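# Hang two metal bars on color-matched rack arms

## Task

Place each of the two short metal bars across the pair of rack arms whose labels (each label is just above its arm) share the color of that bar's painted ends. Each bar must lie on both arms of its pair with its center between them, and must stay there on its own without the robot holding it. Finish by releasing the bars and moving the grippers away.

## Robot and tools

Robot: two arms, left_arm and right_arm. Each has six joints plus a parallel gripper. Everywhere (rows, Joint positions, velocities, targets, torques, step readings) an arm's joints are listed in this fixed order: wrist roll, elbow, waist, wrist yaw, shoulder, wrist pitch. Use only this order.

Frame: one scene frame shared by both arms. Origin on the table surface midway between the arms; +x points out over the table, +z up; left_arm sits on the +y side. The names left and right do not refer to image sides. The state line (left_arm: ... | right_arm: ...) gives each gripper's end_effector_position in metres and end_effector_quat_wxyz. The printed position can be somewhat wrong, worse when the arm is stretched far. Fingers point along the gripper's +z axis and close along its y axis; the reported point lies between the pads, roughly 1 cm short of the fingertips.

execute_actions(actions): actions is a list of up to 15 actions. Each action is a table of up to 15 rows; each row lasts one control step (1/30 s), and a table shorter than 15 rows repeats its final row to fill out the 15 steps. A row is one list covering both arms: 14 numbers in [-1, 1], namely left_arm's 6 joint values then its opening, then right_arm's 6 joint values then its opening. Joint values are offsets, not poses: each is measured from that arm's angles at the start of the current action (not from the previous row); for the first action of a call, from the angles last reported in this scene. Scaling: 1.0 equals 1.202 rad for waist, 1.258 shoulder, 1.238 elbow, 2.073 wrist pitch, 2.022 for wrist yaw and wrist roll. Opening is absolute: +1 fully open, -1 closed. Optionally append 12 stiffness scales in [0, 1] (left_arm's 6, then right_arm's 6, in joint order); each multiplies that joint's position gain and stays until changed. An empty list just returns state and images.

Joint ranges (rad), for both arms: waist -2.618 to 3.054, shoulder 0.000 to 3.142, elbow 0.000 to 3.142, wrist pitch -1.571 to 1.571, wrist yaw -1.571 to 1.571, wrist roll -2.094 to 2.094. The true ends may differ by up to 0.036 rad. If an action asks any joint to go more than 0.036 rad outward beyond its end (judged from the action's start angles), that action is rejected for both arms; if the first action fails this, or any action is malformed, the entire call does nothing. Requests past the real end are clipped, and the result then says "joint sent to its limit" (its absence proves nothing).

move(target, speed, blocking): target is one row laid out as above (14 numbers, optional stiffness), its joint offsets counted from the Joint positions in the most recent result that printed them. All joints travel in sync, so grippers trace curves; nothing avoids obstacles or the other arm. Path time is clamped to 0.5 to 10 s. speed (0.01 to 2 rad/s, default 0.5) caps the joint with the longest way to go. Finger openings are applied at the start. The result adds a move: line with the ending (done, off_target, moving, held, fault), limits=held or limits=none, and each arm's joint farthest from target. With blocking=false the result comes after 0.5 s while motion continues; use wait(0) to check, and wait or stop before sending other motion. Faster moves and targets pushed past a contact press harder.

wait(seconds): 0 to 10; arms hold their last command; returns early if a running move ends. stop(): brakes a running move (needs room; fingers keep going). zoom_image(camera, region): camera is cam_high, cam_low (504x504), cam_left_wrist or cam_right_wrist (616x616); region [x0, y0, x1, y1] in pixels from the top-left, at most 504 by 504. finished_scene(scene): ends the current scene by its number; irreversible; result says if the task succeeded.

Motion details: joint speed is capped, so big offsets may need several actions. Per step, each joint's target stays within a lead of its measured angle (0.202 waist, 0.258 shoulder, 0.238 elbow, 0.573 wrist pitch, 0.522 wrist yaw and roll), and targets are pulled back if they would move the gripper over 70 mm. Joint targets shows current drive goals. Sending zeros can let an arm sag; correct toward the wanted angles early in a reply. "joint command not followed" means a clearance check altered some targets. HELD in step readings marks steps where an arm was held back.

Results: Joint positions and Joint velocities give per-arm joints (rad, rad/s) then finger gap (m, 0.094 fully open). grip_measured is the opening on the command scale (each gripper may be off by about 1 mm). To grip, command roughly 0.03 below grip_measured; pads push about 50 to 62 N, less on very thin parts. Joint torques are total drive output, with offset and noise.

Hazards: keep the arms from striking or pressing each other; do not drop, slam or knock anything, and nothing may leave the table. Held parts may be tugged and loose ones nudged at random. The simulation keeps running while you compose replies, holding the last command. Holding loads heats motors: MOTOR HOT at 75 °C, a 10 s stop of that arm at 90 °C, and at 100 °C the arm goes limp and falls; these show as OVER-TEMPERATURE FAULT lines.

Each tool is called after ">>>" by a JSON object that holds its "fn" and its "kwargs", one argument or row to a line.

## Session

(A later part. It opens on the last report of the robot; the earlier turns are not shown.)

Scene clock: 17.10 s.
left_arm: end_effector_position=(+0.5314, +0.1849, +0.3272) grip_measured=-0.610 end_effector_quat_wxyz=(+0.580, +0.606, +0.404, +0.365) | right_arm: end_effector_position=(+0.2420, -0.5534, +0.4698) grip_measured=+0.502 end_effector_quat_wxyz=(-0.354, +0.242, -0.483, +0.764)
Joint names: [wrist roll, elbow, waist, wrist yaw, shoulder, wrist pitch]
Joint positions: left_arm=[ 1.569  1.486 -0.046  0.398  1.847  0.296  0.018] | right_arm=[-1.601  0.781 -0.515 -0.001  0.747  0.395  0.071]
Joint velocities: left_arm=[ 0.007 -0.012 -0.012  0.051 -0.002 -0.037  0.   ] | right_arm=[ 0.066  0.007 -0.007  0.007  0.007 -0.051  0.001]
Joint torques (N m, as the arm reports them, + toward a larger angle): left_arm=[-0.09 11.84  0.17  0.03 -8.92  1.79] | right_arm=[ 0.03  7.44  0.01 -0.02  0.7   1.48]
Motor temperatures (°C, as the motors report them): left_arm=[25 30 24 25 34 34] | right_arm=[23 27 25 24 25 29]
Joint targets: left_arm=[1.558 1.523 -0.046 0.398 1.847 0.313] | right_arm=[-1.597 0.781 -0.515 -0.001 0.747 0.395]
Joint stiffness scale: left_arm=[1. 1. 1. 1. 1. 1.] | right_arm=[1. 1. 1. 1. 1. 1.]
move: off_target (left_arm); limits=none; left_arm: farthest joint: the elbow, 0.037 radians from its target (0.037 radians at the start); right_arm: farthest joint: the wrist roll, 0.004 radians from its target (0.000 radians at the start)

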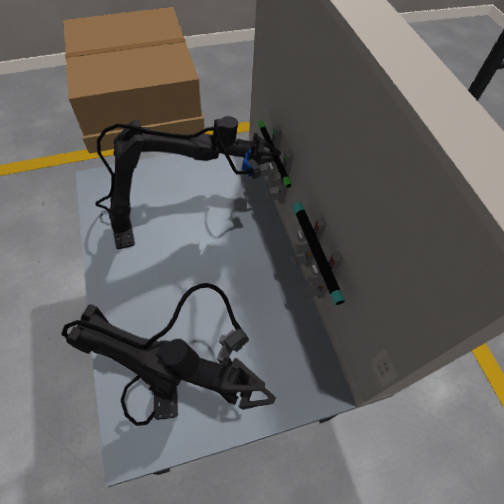

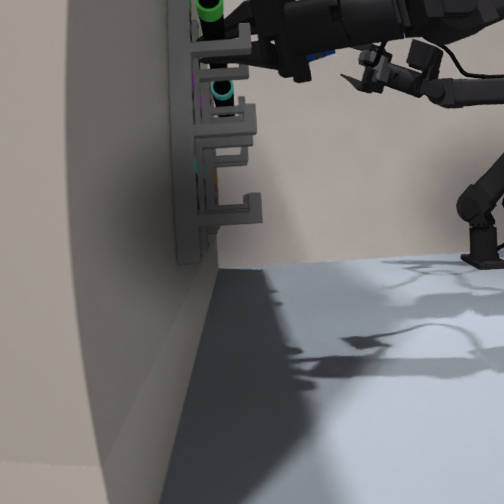

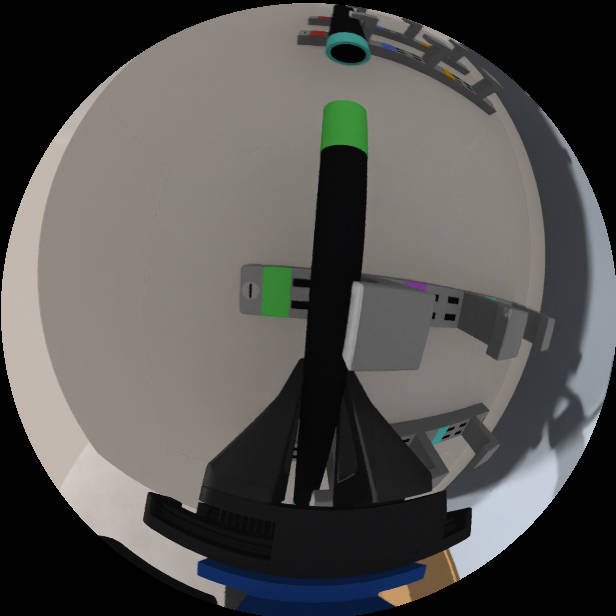

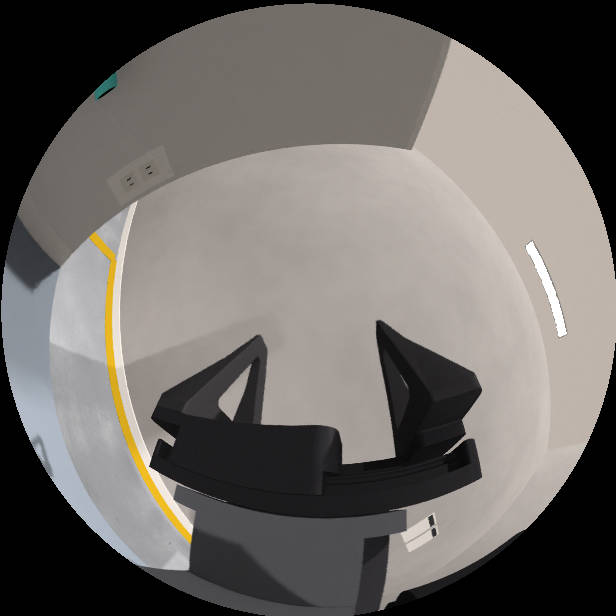

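>>> {"fn": "move", "kwargs": {
  "target": [-0.004,0.03,0,0,0,-0.008,-0.65,0,0,0,0,0,0,0.5],
  "speed": 0.1
}}

>>> {"fn": "move", "kwargs": {
  "target": [-0.004,0.03,0,0,0,0.008,0.05,0,0,0,0,0,0,0.5]
}}

>>> {"fn": "move", "kwargs": {
  "target": [0,-0.39,0,0,-0.39,0.03,0.05,0,0,0,0,0,0,0.5],
  "speed": 0.25
}}

Scene clock: 18.50 s.
left_arm: end_effector_position=(+0.5310, +0.1849, +0.3219) grip_measured=-0.610 end_effector_quat_wxyz=(+0.575, +0.610, +0.410, +0.359) | right_arm: end_effector_position=(+0.2420, -0.5534, +0.4698) grip_measured=+0.502 end_effector_quat_wxyz=(-0.352, +0.243, -0.482, +0.764)
Joint names: [wrist roll, elbow, waist, wrist yaw, shoulder, wrist pitch]
Joint positions: left_arm=[ 1.572  1.486 -0.046  0.398  1.847  0.273  0.018] | right_arm=[-1.605  0.781 -0.515 -0.001  0.747  0.395  0.071]
Joint velocities: left_arm=[-0.022  0.007 -0.012 -0.022 -0.017 -0.007  0.001] | right_arm=[ 0.022  0.012  0.007  0.007 -0.017 -0.007  0.001]
Joint torques (N m, as the arm reports them, + toward a larger angle): left_arm=[-0.09 11.84 -0.02  0.02 -8.93  1.65] | right_arm=[ 0.02  7.44  0.01 -0.02  0.69  1.48]
Motor temperatures (°C, as the motors report them): left_arm=[25 30 24 25 34 34] | right_arm=[23 27 25 24 25 29]
Joint targets: left_arm=[1.561 1.523 -0.046 0.398 1.847 0.279] | right_arm=[-1.601 0.781 -0.515 -0.001 0.747 0.395]
Joint stiffness scale: left_arm=[1. 1. 1. 1. 1. 1.] | right_arm=[1. 1. 1. 1. 1. 1.]
move: off_target (left_arm); limits=none; left_arm: farthest joint: the elbow, 0.037 radians from its target (0.037 radians at the start); right_arm: farthest joint: the wrist roll, 0.004 radians from its target (0.000 radians at the start)

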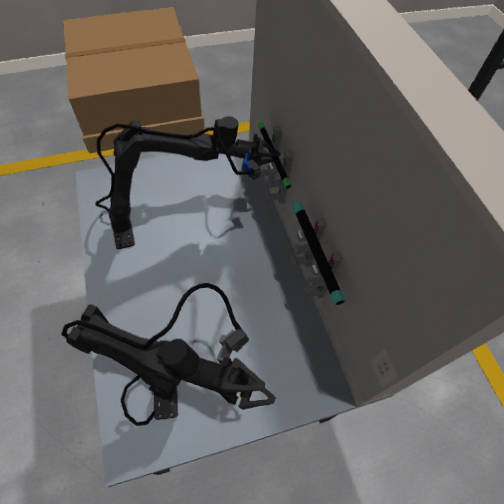

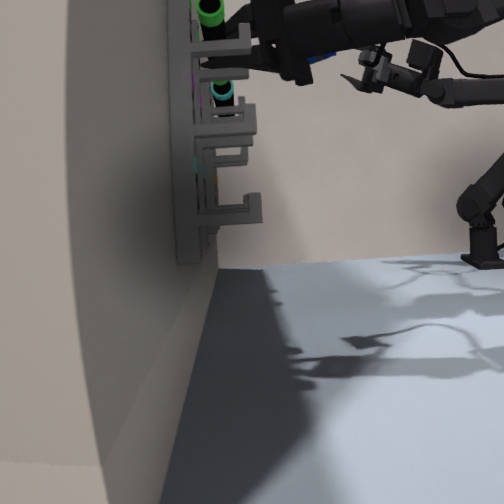

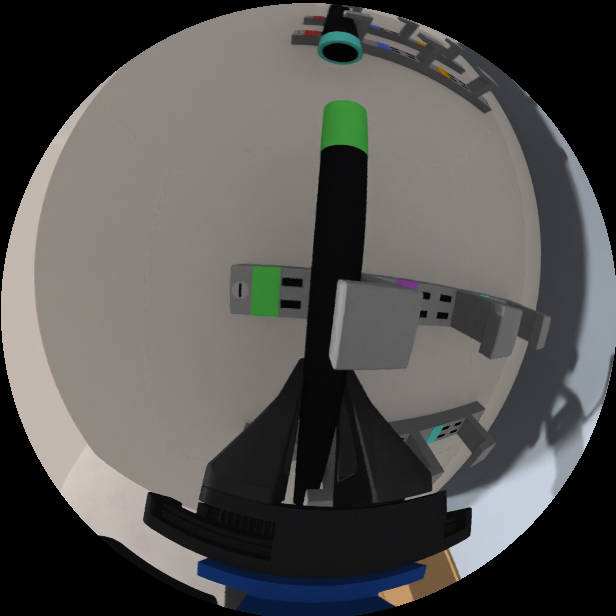

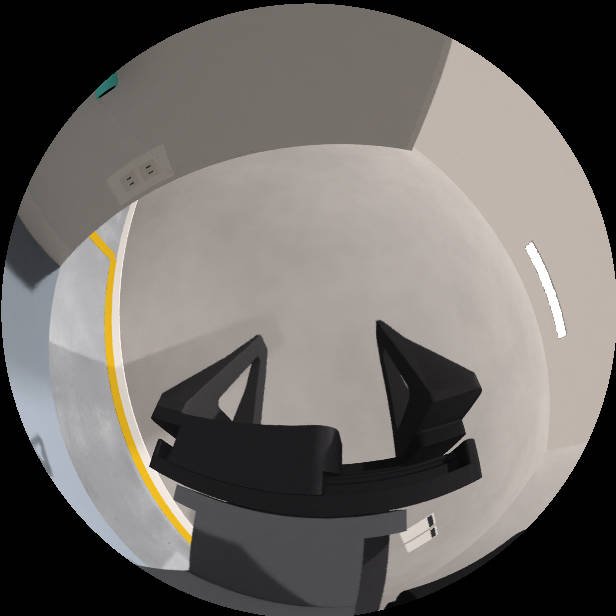

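Scene clock: 19.20 s.
left_arm: end_effector_position=(+0.5310, +0.1849, +0.3223) grip_measured=+0.048 end_effector_quat_wxyz=(+0.575, +0.610, +0.408, +0.360) | right_arm: end_effector_position=(+0.2420, -0.5534, +0.4698) grip_measured=+0.502 end_effector_quat_wxyz=(-0.351, +0.244, -0.482, +0.765)
Joint names: [wrist roll, elbow, waist, wrist yaw, shoulder, wrist pitch]
Joint positions: left_arm=[ 1.574  1.486 -0.046  0.398  1.847  0.275  0.049] | right_arm=[-1.609  0.781 -0.515 -0.001  0.747  0.395  0.071]
Joint velocities: left_arm=[ 0.022  0.007 -0.012 -0.037 -0.022 -0.022  0.   ] | right_arm=[ 0.007 -0.012 -0.007 -0.022 -0.002  0.007  0.   ]
Joint torques (N m, as the arm reports them, + toward a larger angle): left_arm=[-0.18 11.78  0.07  0.01 -8.91  1.78] | right_arm=[ 0.02  7.44  0.01 -0.02  0.69  1.47]
Motor temperatures (°C, as the motors report them): left_arm=[25 30 24 25 34 34] | right_arm=[23 27 25 24 25 29]
Joint targets: left_arm=[1.563 1.523 -0.046 0.398 1.847 0.290] | right_arm=[-1.605 0.781 -0.515 -0.001 0.747 0.395]
Joint stiffness scale: left_arm=[1. 1. 1. 1. 1. 1.] | right_arm=[1. 1. 1. 1. 1. 1.]
move: off_target (left_arm); limits=none; left_arm: farthest joint: the elbow, 0.037 radians from its target (0.037 radians at the start); right_arm: farthest joint: the wrist roll, 0.004 radians from its target (0.000 radians at the start)

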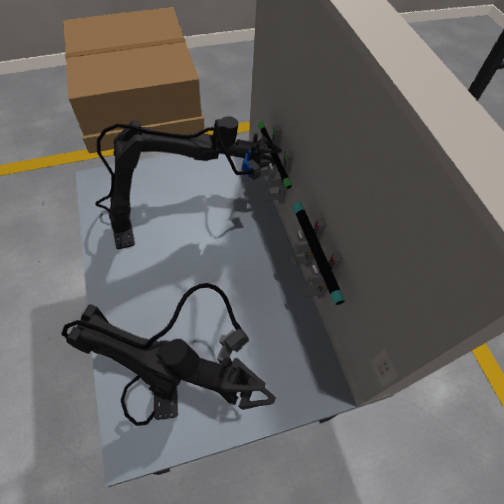

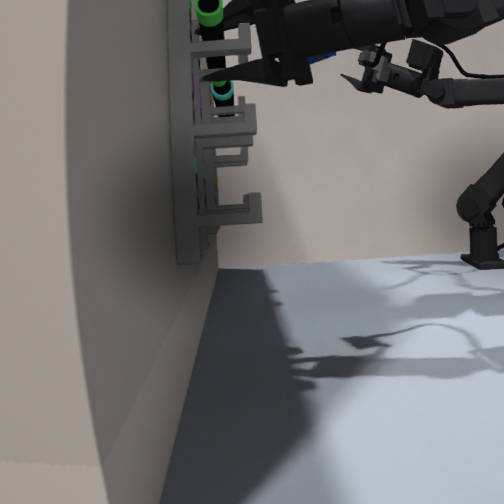

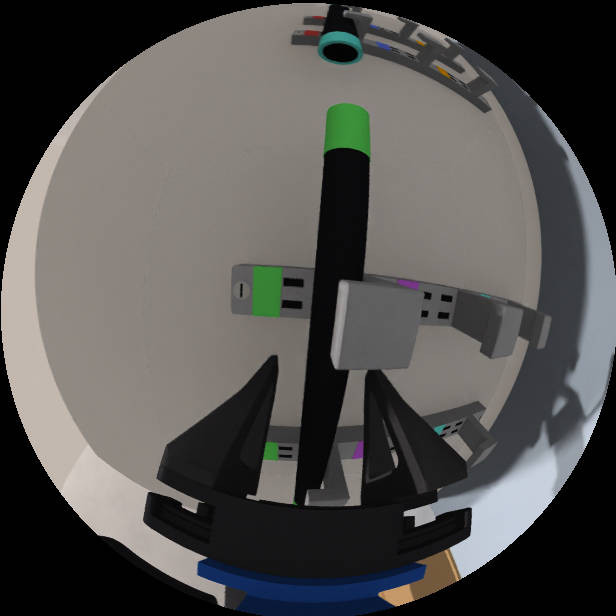

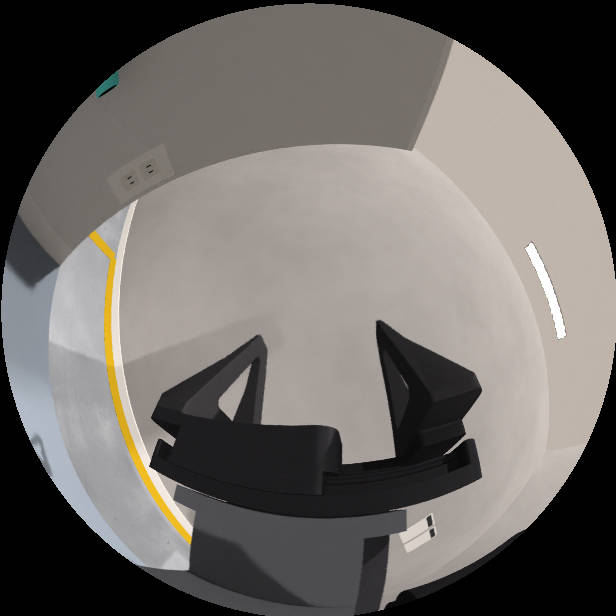

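Scene clock: 21.57 s.
left_arm: end_effector_position=(+0.4099, +0.1876, +0.3372) grip_measured=+0.048 end_effector_quat_wxyz=(+0.583, +0.603, +0.394, +0.375) | right_arm: end_effector_position=(+0.2420, -0.5534, +0.4698) grip_measured=+0.502 end_effector_quat_wxyz=(-0.349, +0.245, -0.481, +0.766)
Joint names: [wrist roll, elbow, waist, wrist yaw, shoulder, wrist pitch]
Joint positions: left_arm=[ 1.58   1.017 -0.046  0.398  1.381  0.323  0.049] | right_arm=[-1.613  0.781 -0.515 -0.001  0.747  0.395  0.071]
Joint velocities: left_arm=[-0.022 -0.007  0.022 -0.022  0.012 -0.007 -0.001] | right_arm=[-0.066 -0.007  0.007  0.007  0.022  0.022 -0.001]
Joint torques (N m, as the arm reports them, + toward a larger angle): left_arm=[-0.07  7.25  0.08  0.   -6.67  1.74] | right_arm=[ 0.02  7.43  0.02 -0.02  0.69  1.47]
Motor temperatures (°C, as the motors report them): left_arm=[25 30 24 25 34 34] | right_arm=[23 27 25 24 25 29]
Joint targets: left_arm=[1.574 1.003 -0.046 0.398 1.356 0.337] | right_arm=[-1.609 0.781 -0.515 -0.001 0.747 0.395]
Joint stiffness scale: left_arm=[1. 1. 1. 1. 1. 1.] | right_arm=[1. 1. 1. 1. 1. 1.]
move: off_target (left_arm); limits=none; left_arm: farthest joint: the shoulder, 0.024 radians from its target (0.490 radians at the start); right_arm: farthest joint: the wrist roll, 0.004 radians from its target (0.000 radians at the start)

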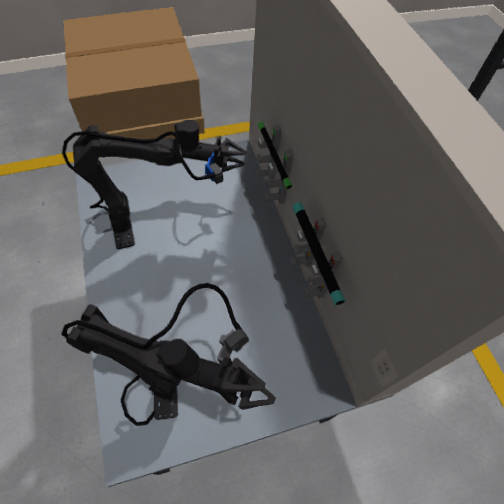

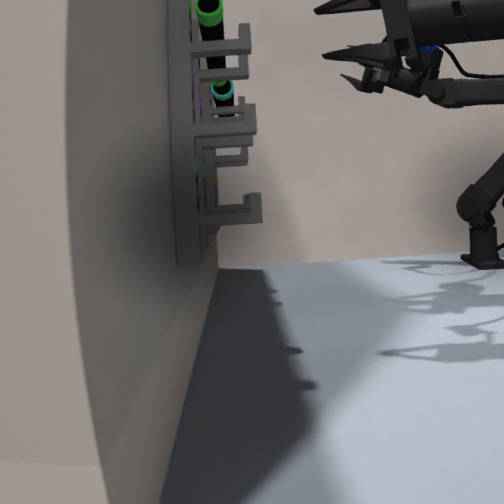

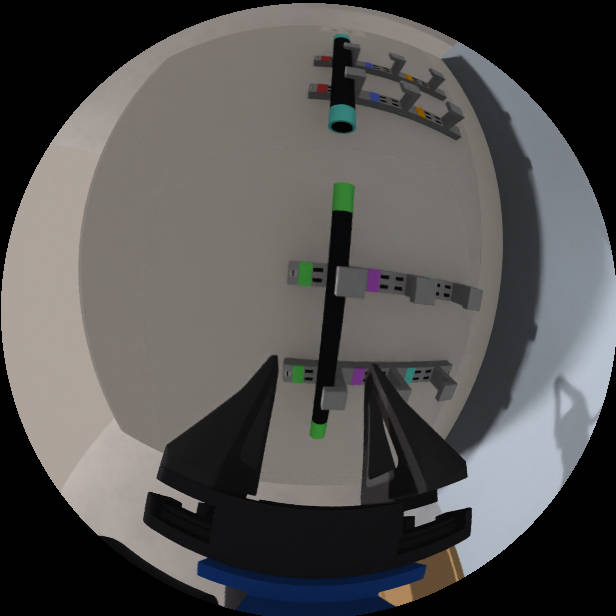

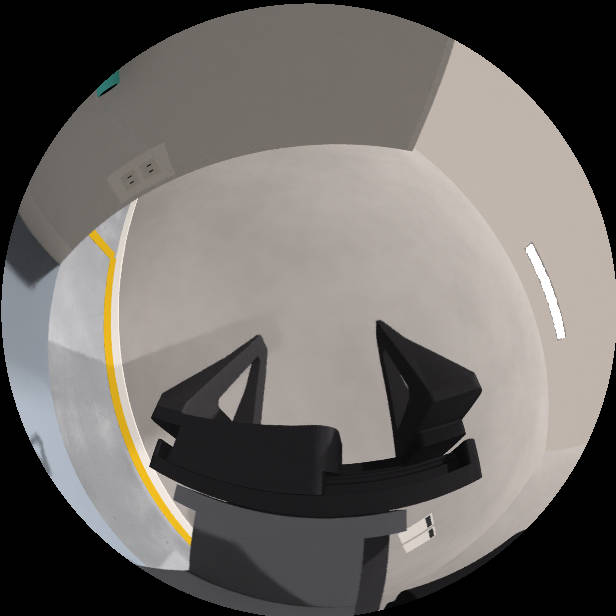

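>>> {"fn": "move", "kwargs": {
  "target": [-0.01,0.30,-0.487,-0.28,0.31,0.065,0.4,0,0,0,0,0,0,0.5],
  "speed": 0.4
}}

>>> {"fn": "move", "kwargs": {
  "target": [-0.004,0.545,0,0,0.351,-0.085,0.4,0,0,0,0,0,0,0.5],
  "speed": 0.25
}}

Scene clock: 24.43 s.
left_arm: end_effector_position=(+0.4378, -0.0362, +0.3338) grip_measured=+0.398 end_effector_quat_wxyz=(+0.602, +0.598, +0.371, +0.378) | right_arm: end_effector_position=(+0.2420, -0.5534, +0.4698) grip_measured=+0.502 end_effector_quat_wxyz=(-0.347, +0.246, -0.481, +0.766)
Joint names: [wrist roll, elbow, waist, wrist yaw, shoulder, wrist pitch]
Joint positions: left_arm=[ 1.578  1.348 -0.635 -0.155  1.773  0.435  0.066] | right_arm=[-1.617  0.781 -0.515 -0.001  0.747  0.395  0.071]
Joint velocities: left_arm=[ 0.037  0.007 -0.017 -0.037 -0.007  0.051 -0.001] | right_arm=[-0.007  0.007  0.007 -0.007  0.007  0.022 -0.001]
Joint torques (N m, as the arm reports them, + toward a larger angle): left_arm=[-0.22 11.96  0.33 -0.17 -8.36  1.83] | right_arm=[ 0.02  7.44  0.02 -0.02  0.69  1.47]
Motor temperatures (°C, as the motors report them): left_arm=[25 31 24 25 34 35] | right_arm=[23 27 25 24 25 30]
Joint targets: left_arm=[1.559 1.389 -0.631 -0.168 1.771 0.458] | right_arm=[-1.613 0.781 -0.515 -0.001 0.747 0.395]
Joint stiffness scale: left_arm=[1. 1. 1. 1. 1. 1.] | right_arm=[1. 1. 1. 1. 1. 1.]
move: off_target (left_arm); limits=none; left_arm: farthest joint: the elbow, 0.040 radians from its target (0.371 radians at the start); right_arm: farthest joint: the wrist roll, 0.004 radians from its target (0.000 radians at the start)

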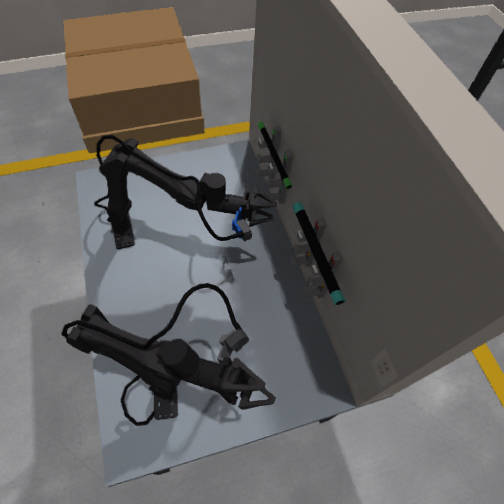

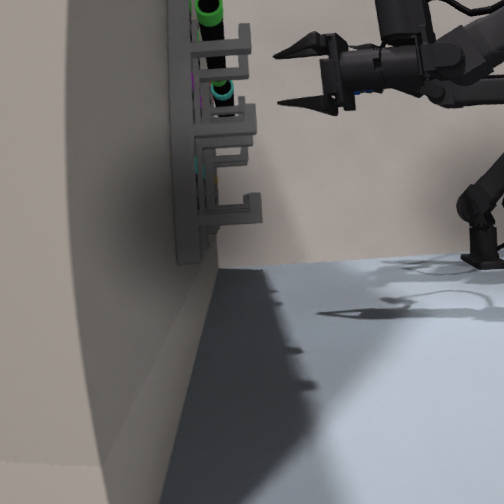

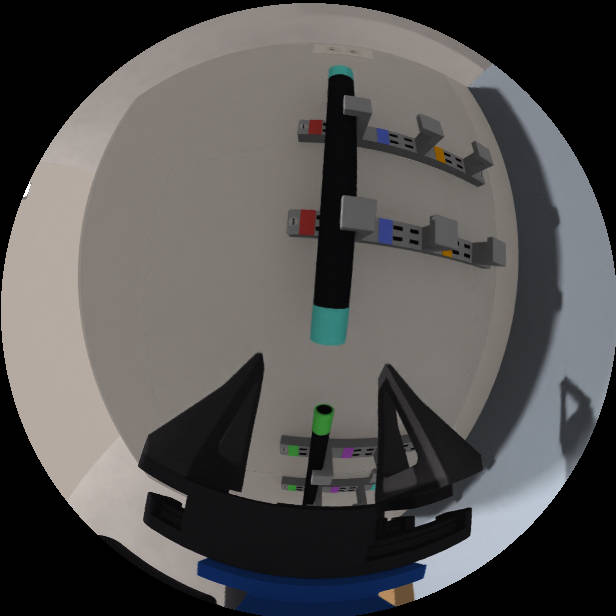

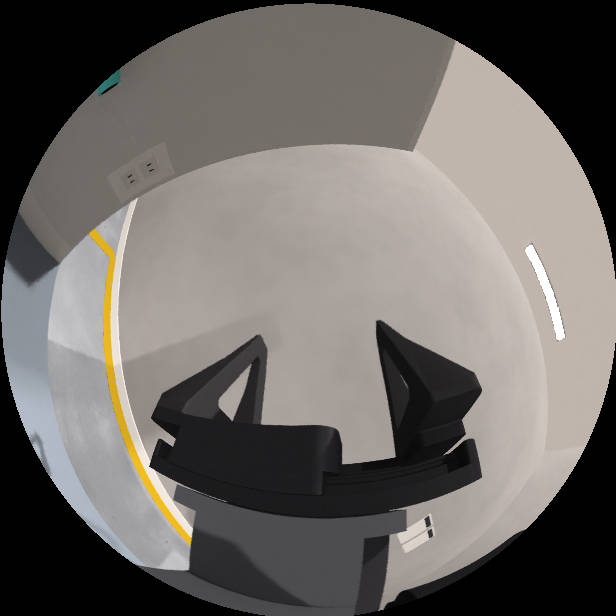

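Scene clock: 27.60 s.
left_arm: end_effector_position=(+0.5280, -0.0994, +0.3364) grip_measured=+0.398 end_effector_quat_wxyz=(+0.605, +0.595, +0.368, +0.381) | right_arm: end_effector_position=(+0.2420, -0.5534, +0.4698) grip_measured=+0.502 end_effector_quat_wxyz=(-0.346, +0.247, -0.480, +0.767)
Joint names: [wrist roll, elbow, waist, wrist yaw, shoulder, wrist pitch]
Joint positions: left_arm=[ 1.582  1.982 -0.635 -0.155  2.216  0.255  0.066] | right_arm=[-1.621  0.781 -0.515 -0.001  0.747  0.395  0.071]
Joint velocities: left_arm=[ 0.037  0.007 -0.007 -0.051 -0.002 -0.037 -0.001] | right_arm=[-0.037  0.007 -0.017 -0.051  0.007 -0.051  0.   ]
Joint torques (N m, as the arm reports them, + toward a larger angle): left_arm=[ -0.15  12.2   -0.1   -0.02 -12.04   1.66] | right_arm=[ 0.02  7.44  0.02 -0.02  0.69  1.47]
Motor temperatures (°C, as the motors report them): left_arm=[25 31 24 25 35 35] | right_arm=[23 27 25 24 25 30]
Joint targets: left_arm=[1.570 2.023 -0.635 -0.155 2.214 0.259] | right_arm=[-1.617 0.781 -0.515 -0.001 0.747 0.395]
Joint stiffness scale: left_arm=[1. 1. 1. 1. 1. 1.] | right_arm=[1. 1. 1. 1. 1. 1.]
move: off_target (left_arm); limits=none; left_arm: farthest joint: the elbow, 0.040 radians from its target (0.674 radians at the start); right_arm: farthest joint: the wrist roll, 0.004 radians from its target (0.000 radians at the start)

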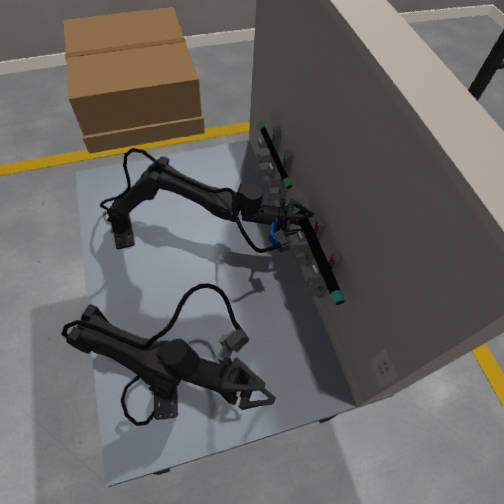

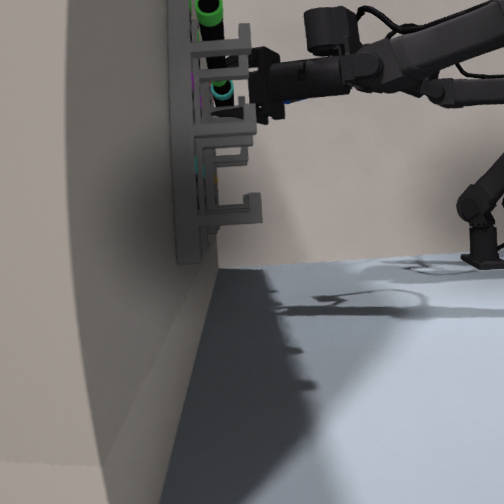

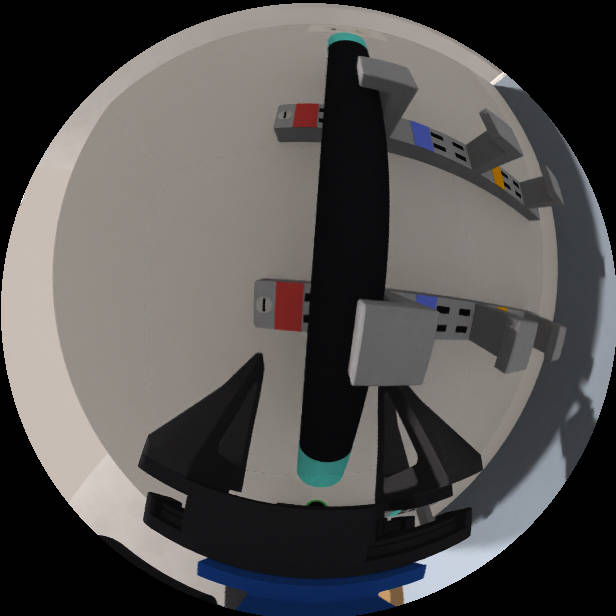

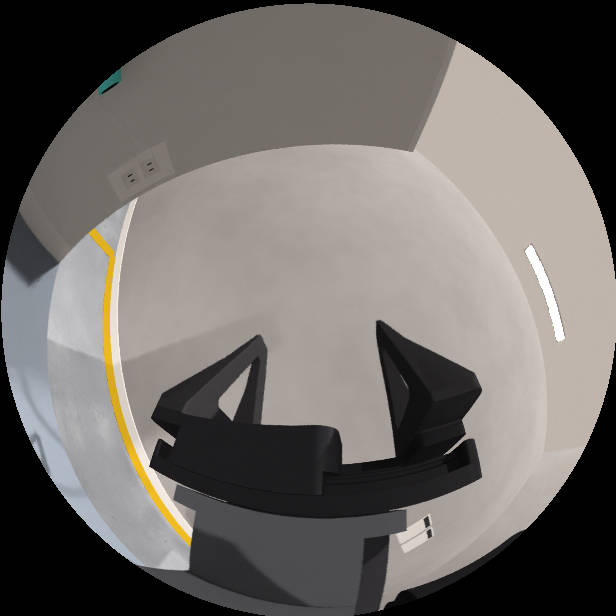

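>>> {"fn": "move", "kwargs": {
  "target": [-0.012,0.03,0,0,0,-0.008,-0.45,0,0,0,0,0,0,0.5]
}}

>>> {"fn": "move", "kwargs": {
  "target": [-0.015,0.03,0,0,-0.09,0.03,-0.45,0,0,0,0,0,0,0.5],
  "speed": 0.1
}}

Scene clock: 28.90 s.
left_arm: end_effector_position=(+0.5282, -0.0995, +0.3323) grip_measured=-0.400 end_effector_quat_wxyz=(+0.603, +0.597, +0.375, +0.374) | right_arm: end_effector_position=(+0.2420, -0.5534, +0.4698) grip_measured=+0.502 end_effector_quat_wxyz=(-0.344, +0.248, -0.480, +0.768)
Joint names: [wrist roll, elbow, waist, wrist yaw, shoulder, wrist pitch]
Joint positions: left_arm=[ 1.565  1.982 -0.635 -0.155  2.217  0.242  0.028] | right_arm=[-1.625  0.781 -0.515 -0.001  0.747  0.395  0.071]
Joint velocities: left_arm=[-0.007 -0.012  0.002 -0.037 -0.007  0.022  0.   ] | right_arm=[ 0.022  0.012 -0.002  0.007 -0.022 -0.066 -0.002]
Joint torques (N m, as the arm reports them, + toward a larger angle): left_arm=[ -0.07  11.69   0.    -0.05 -11.99   1.61] | right_arm=[ 0.02  7.44  0.01 -0.02  0.69  1.47]
Motor temperatures (°C, as the motors report them): left_arm=[25 31 24 25 36 35] | right_arm=[23 27 25 24 25 30]
Joint targets: left_arm=[1.558 2.019 -0.635 -0.155 2.216 0.239] | right_arm=[-1.621 0.781 -0.515 -0.001 0.747 0.395]
Joint stiffness scale: left_arm=[1. 1. 1. 1. 1. 1.] | right_arm=[1. 1. 1. 1. 1. 1.]
move: off_target (left_arm); limits=none; left_arm: farthest joint: the elbow, 0.037 radians from its target (0.037 radians at the start); right_arm: farthest joint: the wrist roll, 0.004 radians from its target (0.000 radians at the start)

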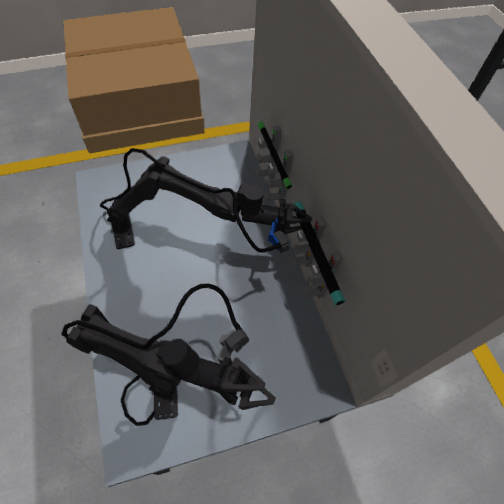

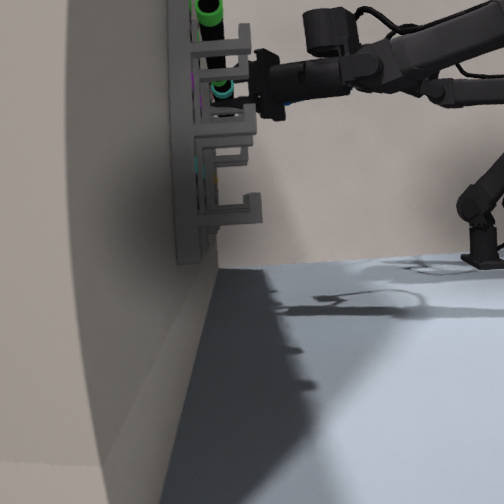

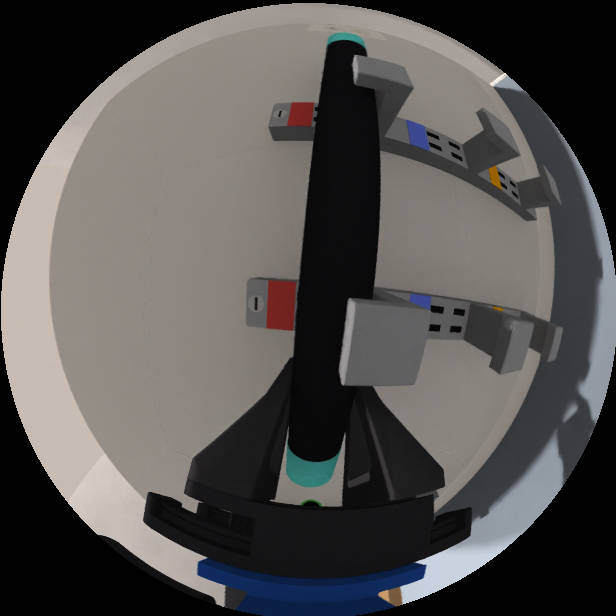

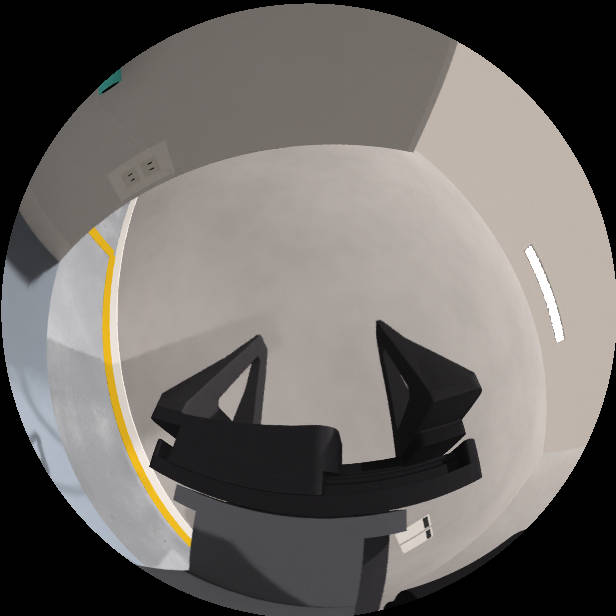

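Scene clock: 30.43 s.
left_arm: end_effector_position=(+0.5155, -0.0905, +0.3712) grip_measured=-0.400 end_effector_quat_wxyz=(+0.617, +0.582, +0.367, +0.381) | right_arm: end_effector_position=(+0.2420, -0.5534, +0.4698) grip_measured=+0.502 end_effector_quat_wxyz=(-0.343, +0.249, -0.479, +0.769)
Joint names: [wrist roll, elbow, waist, wrist yaw, shoulder, wrist pitch]
Joint positions: left_arm=[ 1.57   1.982 -0.635 -0.156  2.15   0.221  0.028] | right_arm=[-1.629  0.781 -0.515 -0.001  0.747  0.395  0.071]
Joint velocities: left_arm=[-0.081 -0.002 -0.012 -0.007 -0.017 -0.037  0.   ] | right_arm=[-0.051 -0.002 -0.002 -0.007  0.007 -0.051 -0.002]
Joint torques (N m, as the arm reports them, + toward a larger angle): left_arm=[ -0.36  11.77   0.01  -0.02 -14.67   2.4 ] | right_arm=[ 0.02  7.44  0.01 -0.02  0.69  1.47]
Motor temperatures (°C, as the motors report them): left_arm=[25 31 24 25 37 35] | right_arm=[23 27 25 24 25 30]
Joint targets: left_arm=[1.535 2.019 -0.635 -0.156 2.104 0.304] | right_arm=[-1.625 0.781 -0.515 -0.001 0.747 0.395]
Joint stiffness scale: left_arm=[1. 1. 1. 1. 1. 1.] | right_arm=[1. 1. 1. 1. 1. 1.]
move: off_target (left_arm); limits=none; left_arm: farthest joint: the wrist pitch, 0.083 radians from its target (0.062 radians at the start); right_arm: farthest joint: the wrist roll, 0.004 radians from its target (0.000 radians at the start)

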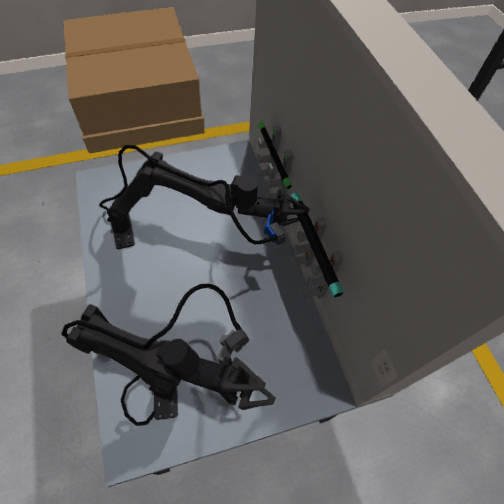

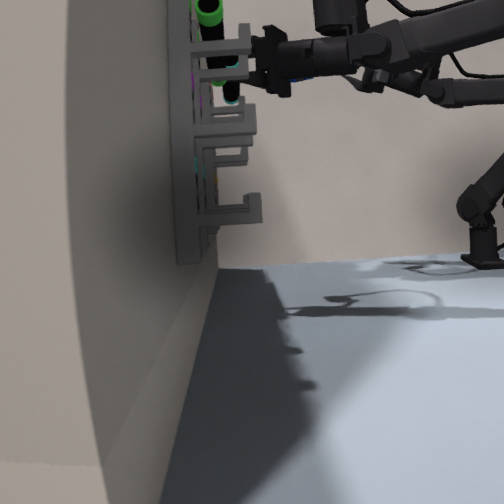

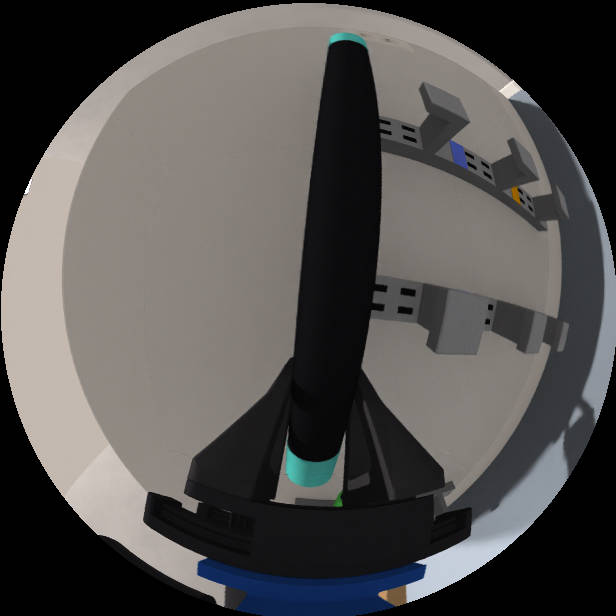

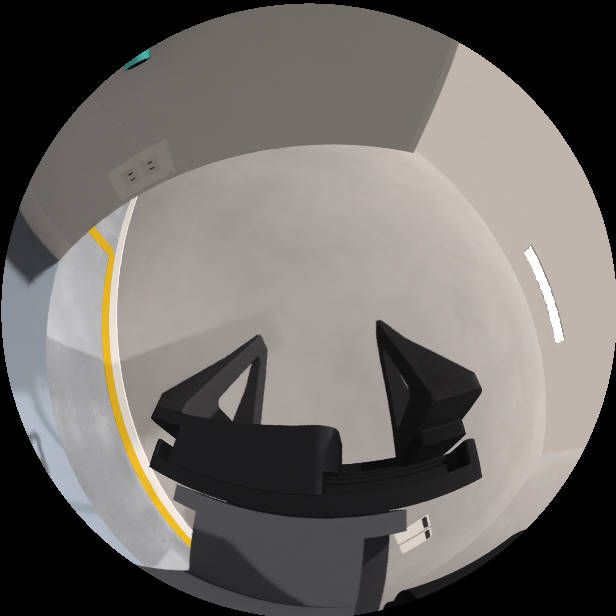

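>>> {"fn": "move", "kwargs": {
  "target": [-0.02,0.02,0,0,-0.1,0.05,-0.45,0,0,0,0,0,0,0.5],
  "speed": 0.15
}}

>>> {"fn": "move", "kwargs": {
  "target": [-0.018,-0.55,0,0,-0.47,0.04,-0.45,0,0,0,0,0,0,0.5],
  "speed": 0.3
}}

Scene clock: 32.20 s.
left_arm: end_effector_position=(+0.4950, -0.0762, +0.4312) grip_measured=-0.400 end_effector_quat_wxyz=(+0.652, +0.544, +0.351, +0.395) | right_arm: end_effector_position=(+0.2420, -0.5534, +0.4698) grip_measured=+0.502 end_effector_quat_wxyz=(-0.341, +0.250, -0.479, +0.769)
Joint names: [wrist roll, elbow, waist, wrist yaw, shoulder, wrist pitch]
Joint positions: left_arm=[ 1.568  1.982 -0.635 -0.156  2.064  0.245  0.028] | right_arm=[-1.633  0.781 -0.515 -0.001  0.747  0.395  0.071]
Joint velocities: left_arm=[-0.007  0.002 -0.012 -0.066 -0.017  0.007  0.   ] | right_arm=[ 0.007 -0.012 -0.002 -0.051 -0.017  0.007 -0.   ]
Joint torques (N m, as the arm reports them, + toward a larger angle): left_arm=[ -0.44  10.7    0.01   0.04 -13.64   2.31] | right_arm=[ 0.02  7.44  0.02 -0.02  0.7   1.47]
Motor temperatures (°C, as the motors report them): left_arm=[25 32 24 25 38 36] | right_arm=[23 28 25 24 25 30]
Joint targets: left_arm=[1.529 2.007 -0.635 -0.156 2.024 0.325] | right_arm=[-1.629 0.781 -0.515 -0.001 0.747 0.395]
Joint stiffness scale: left_arm=[1. 1. 1. 1. 1. 1.] | right_arm=[1. 1. 1. 1. 1. 1.]
move: off_target (left_arm); limits=none; left_arm: farthest joint: the wrist pitch, 0.080 radians from its target (0.103 radians at the start); right_arm: farthest joint: the wrist roll, 0.004 radians from its target (0.000 radians at the start)

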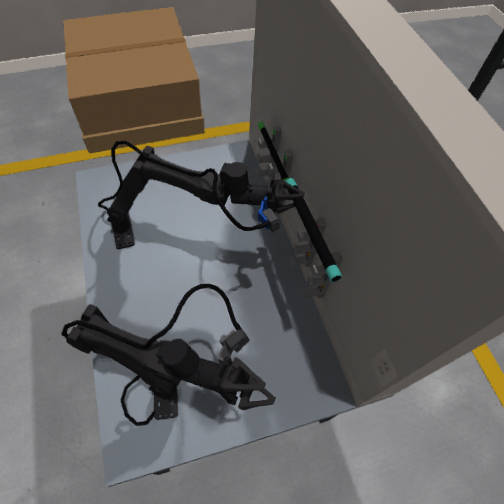

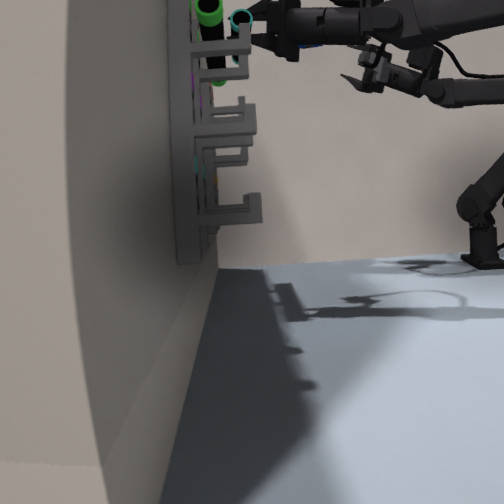

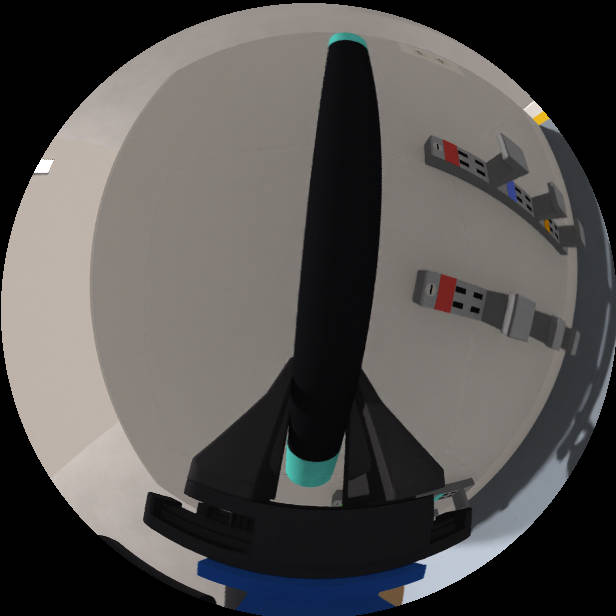

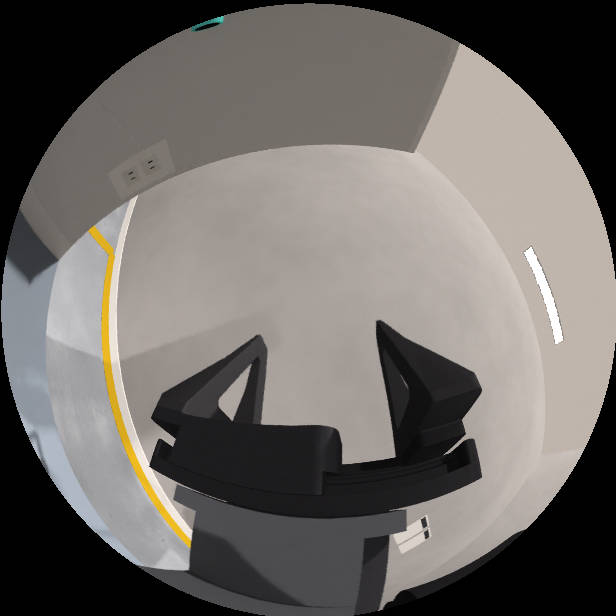

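Scene clock: 34.90 s.
left_arm: end_effector_position=(+0.3855, +0.0005, +0.3941) grip_measured=-0.400 end_effector_quat_wxyz=(+0.607, +0.593, +0.371, +0.378) | right_arm: end_effector_position=(+0.2420, -0.5534, +0.4698) grip_measured=+0.502 end_effector_quat_wxyz=(-0.340, +0.251, -0.478, +0.770)
Joint names: [wrist roll, elbow, waist, wrist yaw, shoulder, wrist pitch]
Joint positions: left_arm=[ 1.571  1.299 -0.635 -0.156  1.514  0.237  0.028] | right_arm=[-1.637  0.781 -0.515 -0.001  0.747  0.395  0.071]
Joint velocities: left_arm=[-0.022 -0.002  0.007  0.051 -0.002  0.022 -0.001] | right_arm=[ 0.022 -0.007  0.002 -0.066 -0.007 -0.051  0.   ]
Joint torques (N m, as the arm reports them, + toward a larger angle): left_arm=[-0.42  8.7   0.05  0.02 -9.2   2.46] | right_arm=[ 0.02  7.43  0.03 -0.02  0.7   1.48]
Motor temperatures (°C, as the motors report them): left_arm=[25 31 24 25 39 37] | right_arm=[23 28 25 24 25 30]
Joint targets: left_arm=[1.531 1.302 -0.635 -0.156 1.472 0.327] | right_arm=[-1.633 0.781 -0.515 -0.001 0.747 0.395]
Joint stiffness scale: left_arm=[1. 1. 1. 1. 1. 1.] | right_arm=[1. 1. 1. 1. 1. 1.]
move: off_target (left_arm); limits=none; left_arm: farthest joint: the wrist pitch, 0.091 radians from its target (0.083 radians at the start); right_arm: farthest joint: the wrist roll, 0.004 radians from its target (0.000 radians at the start)

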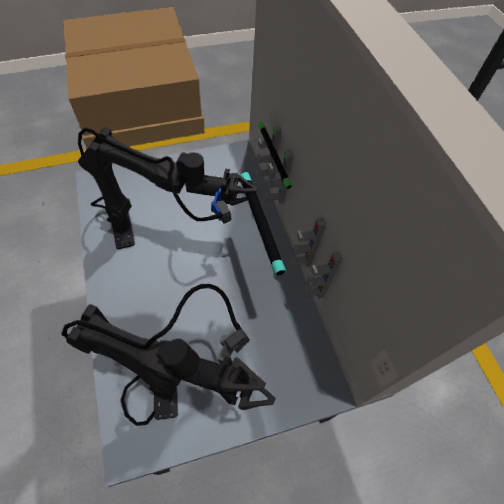

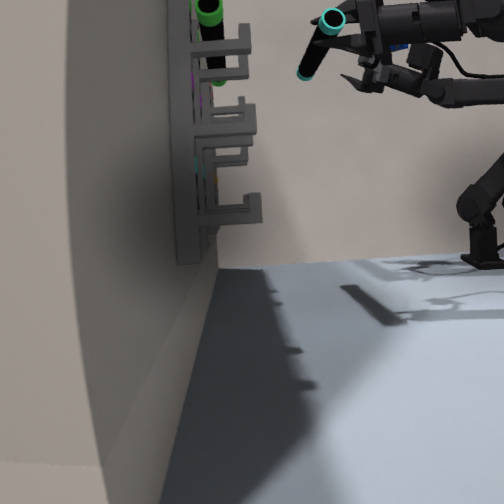

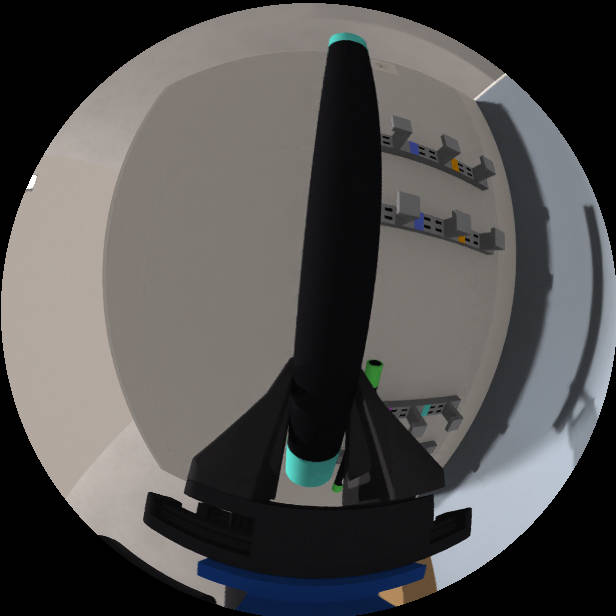

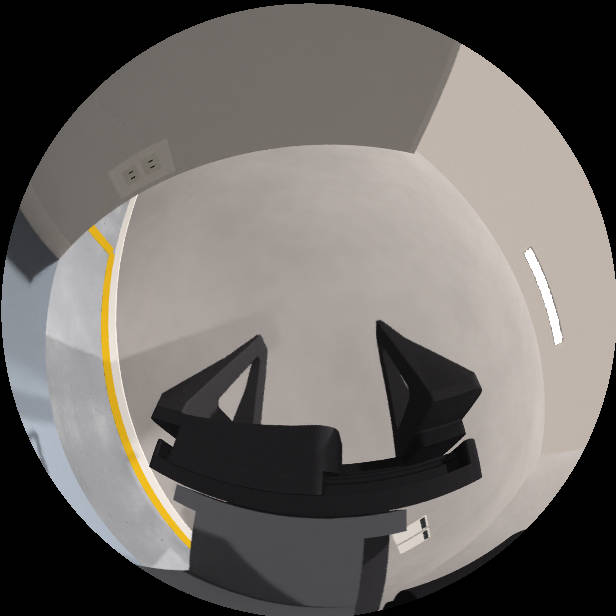

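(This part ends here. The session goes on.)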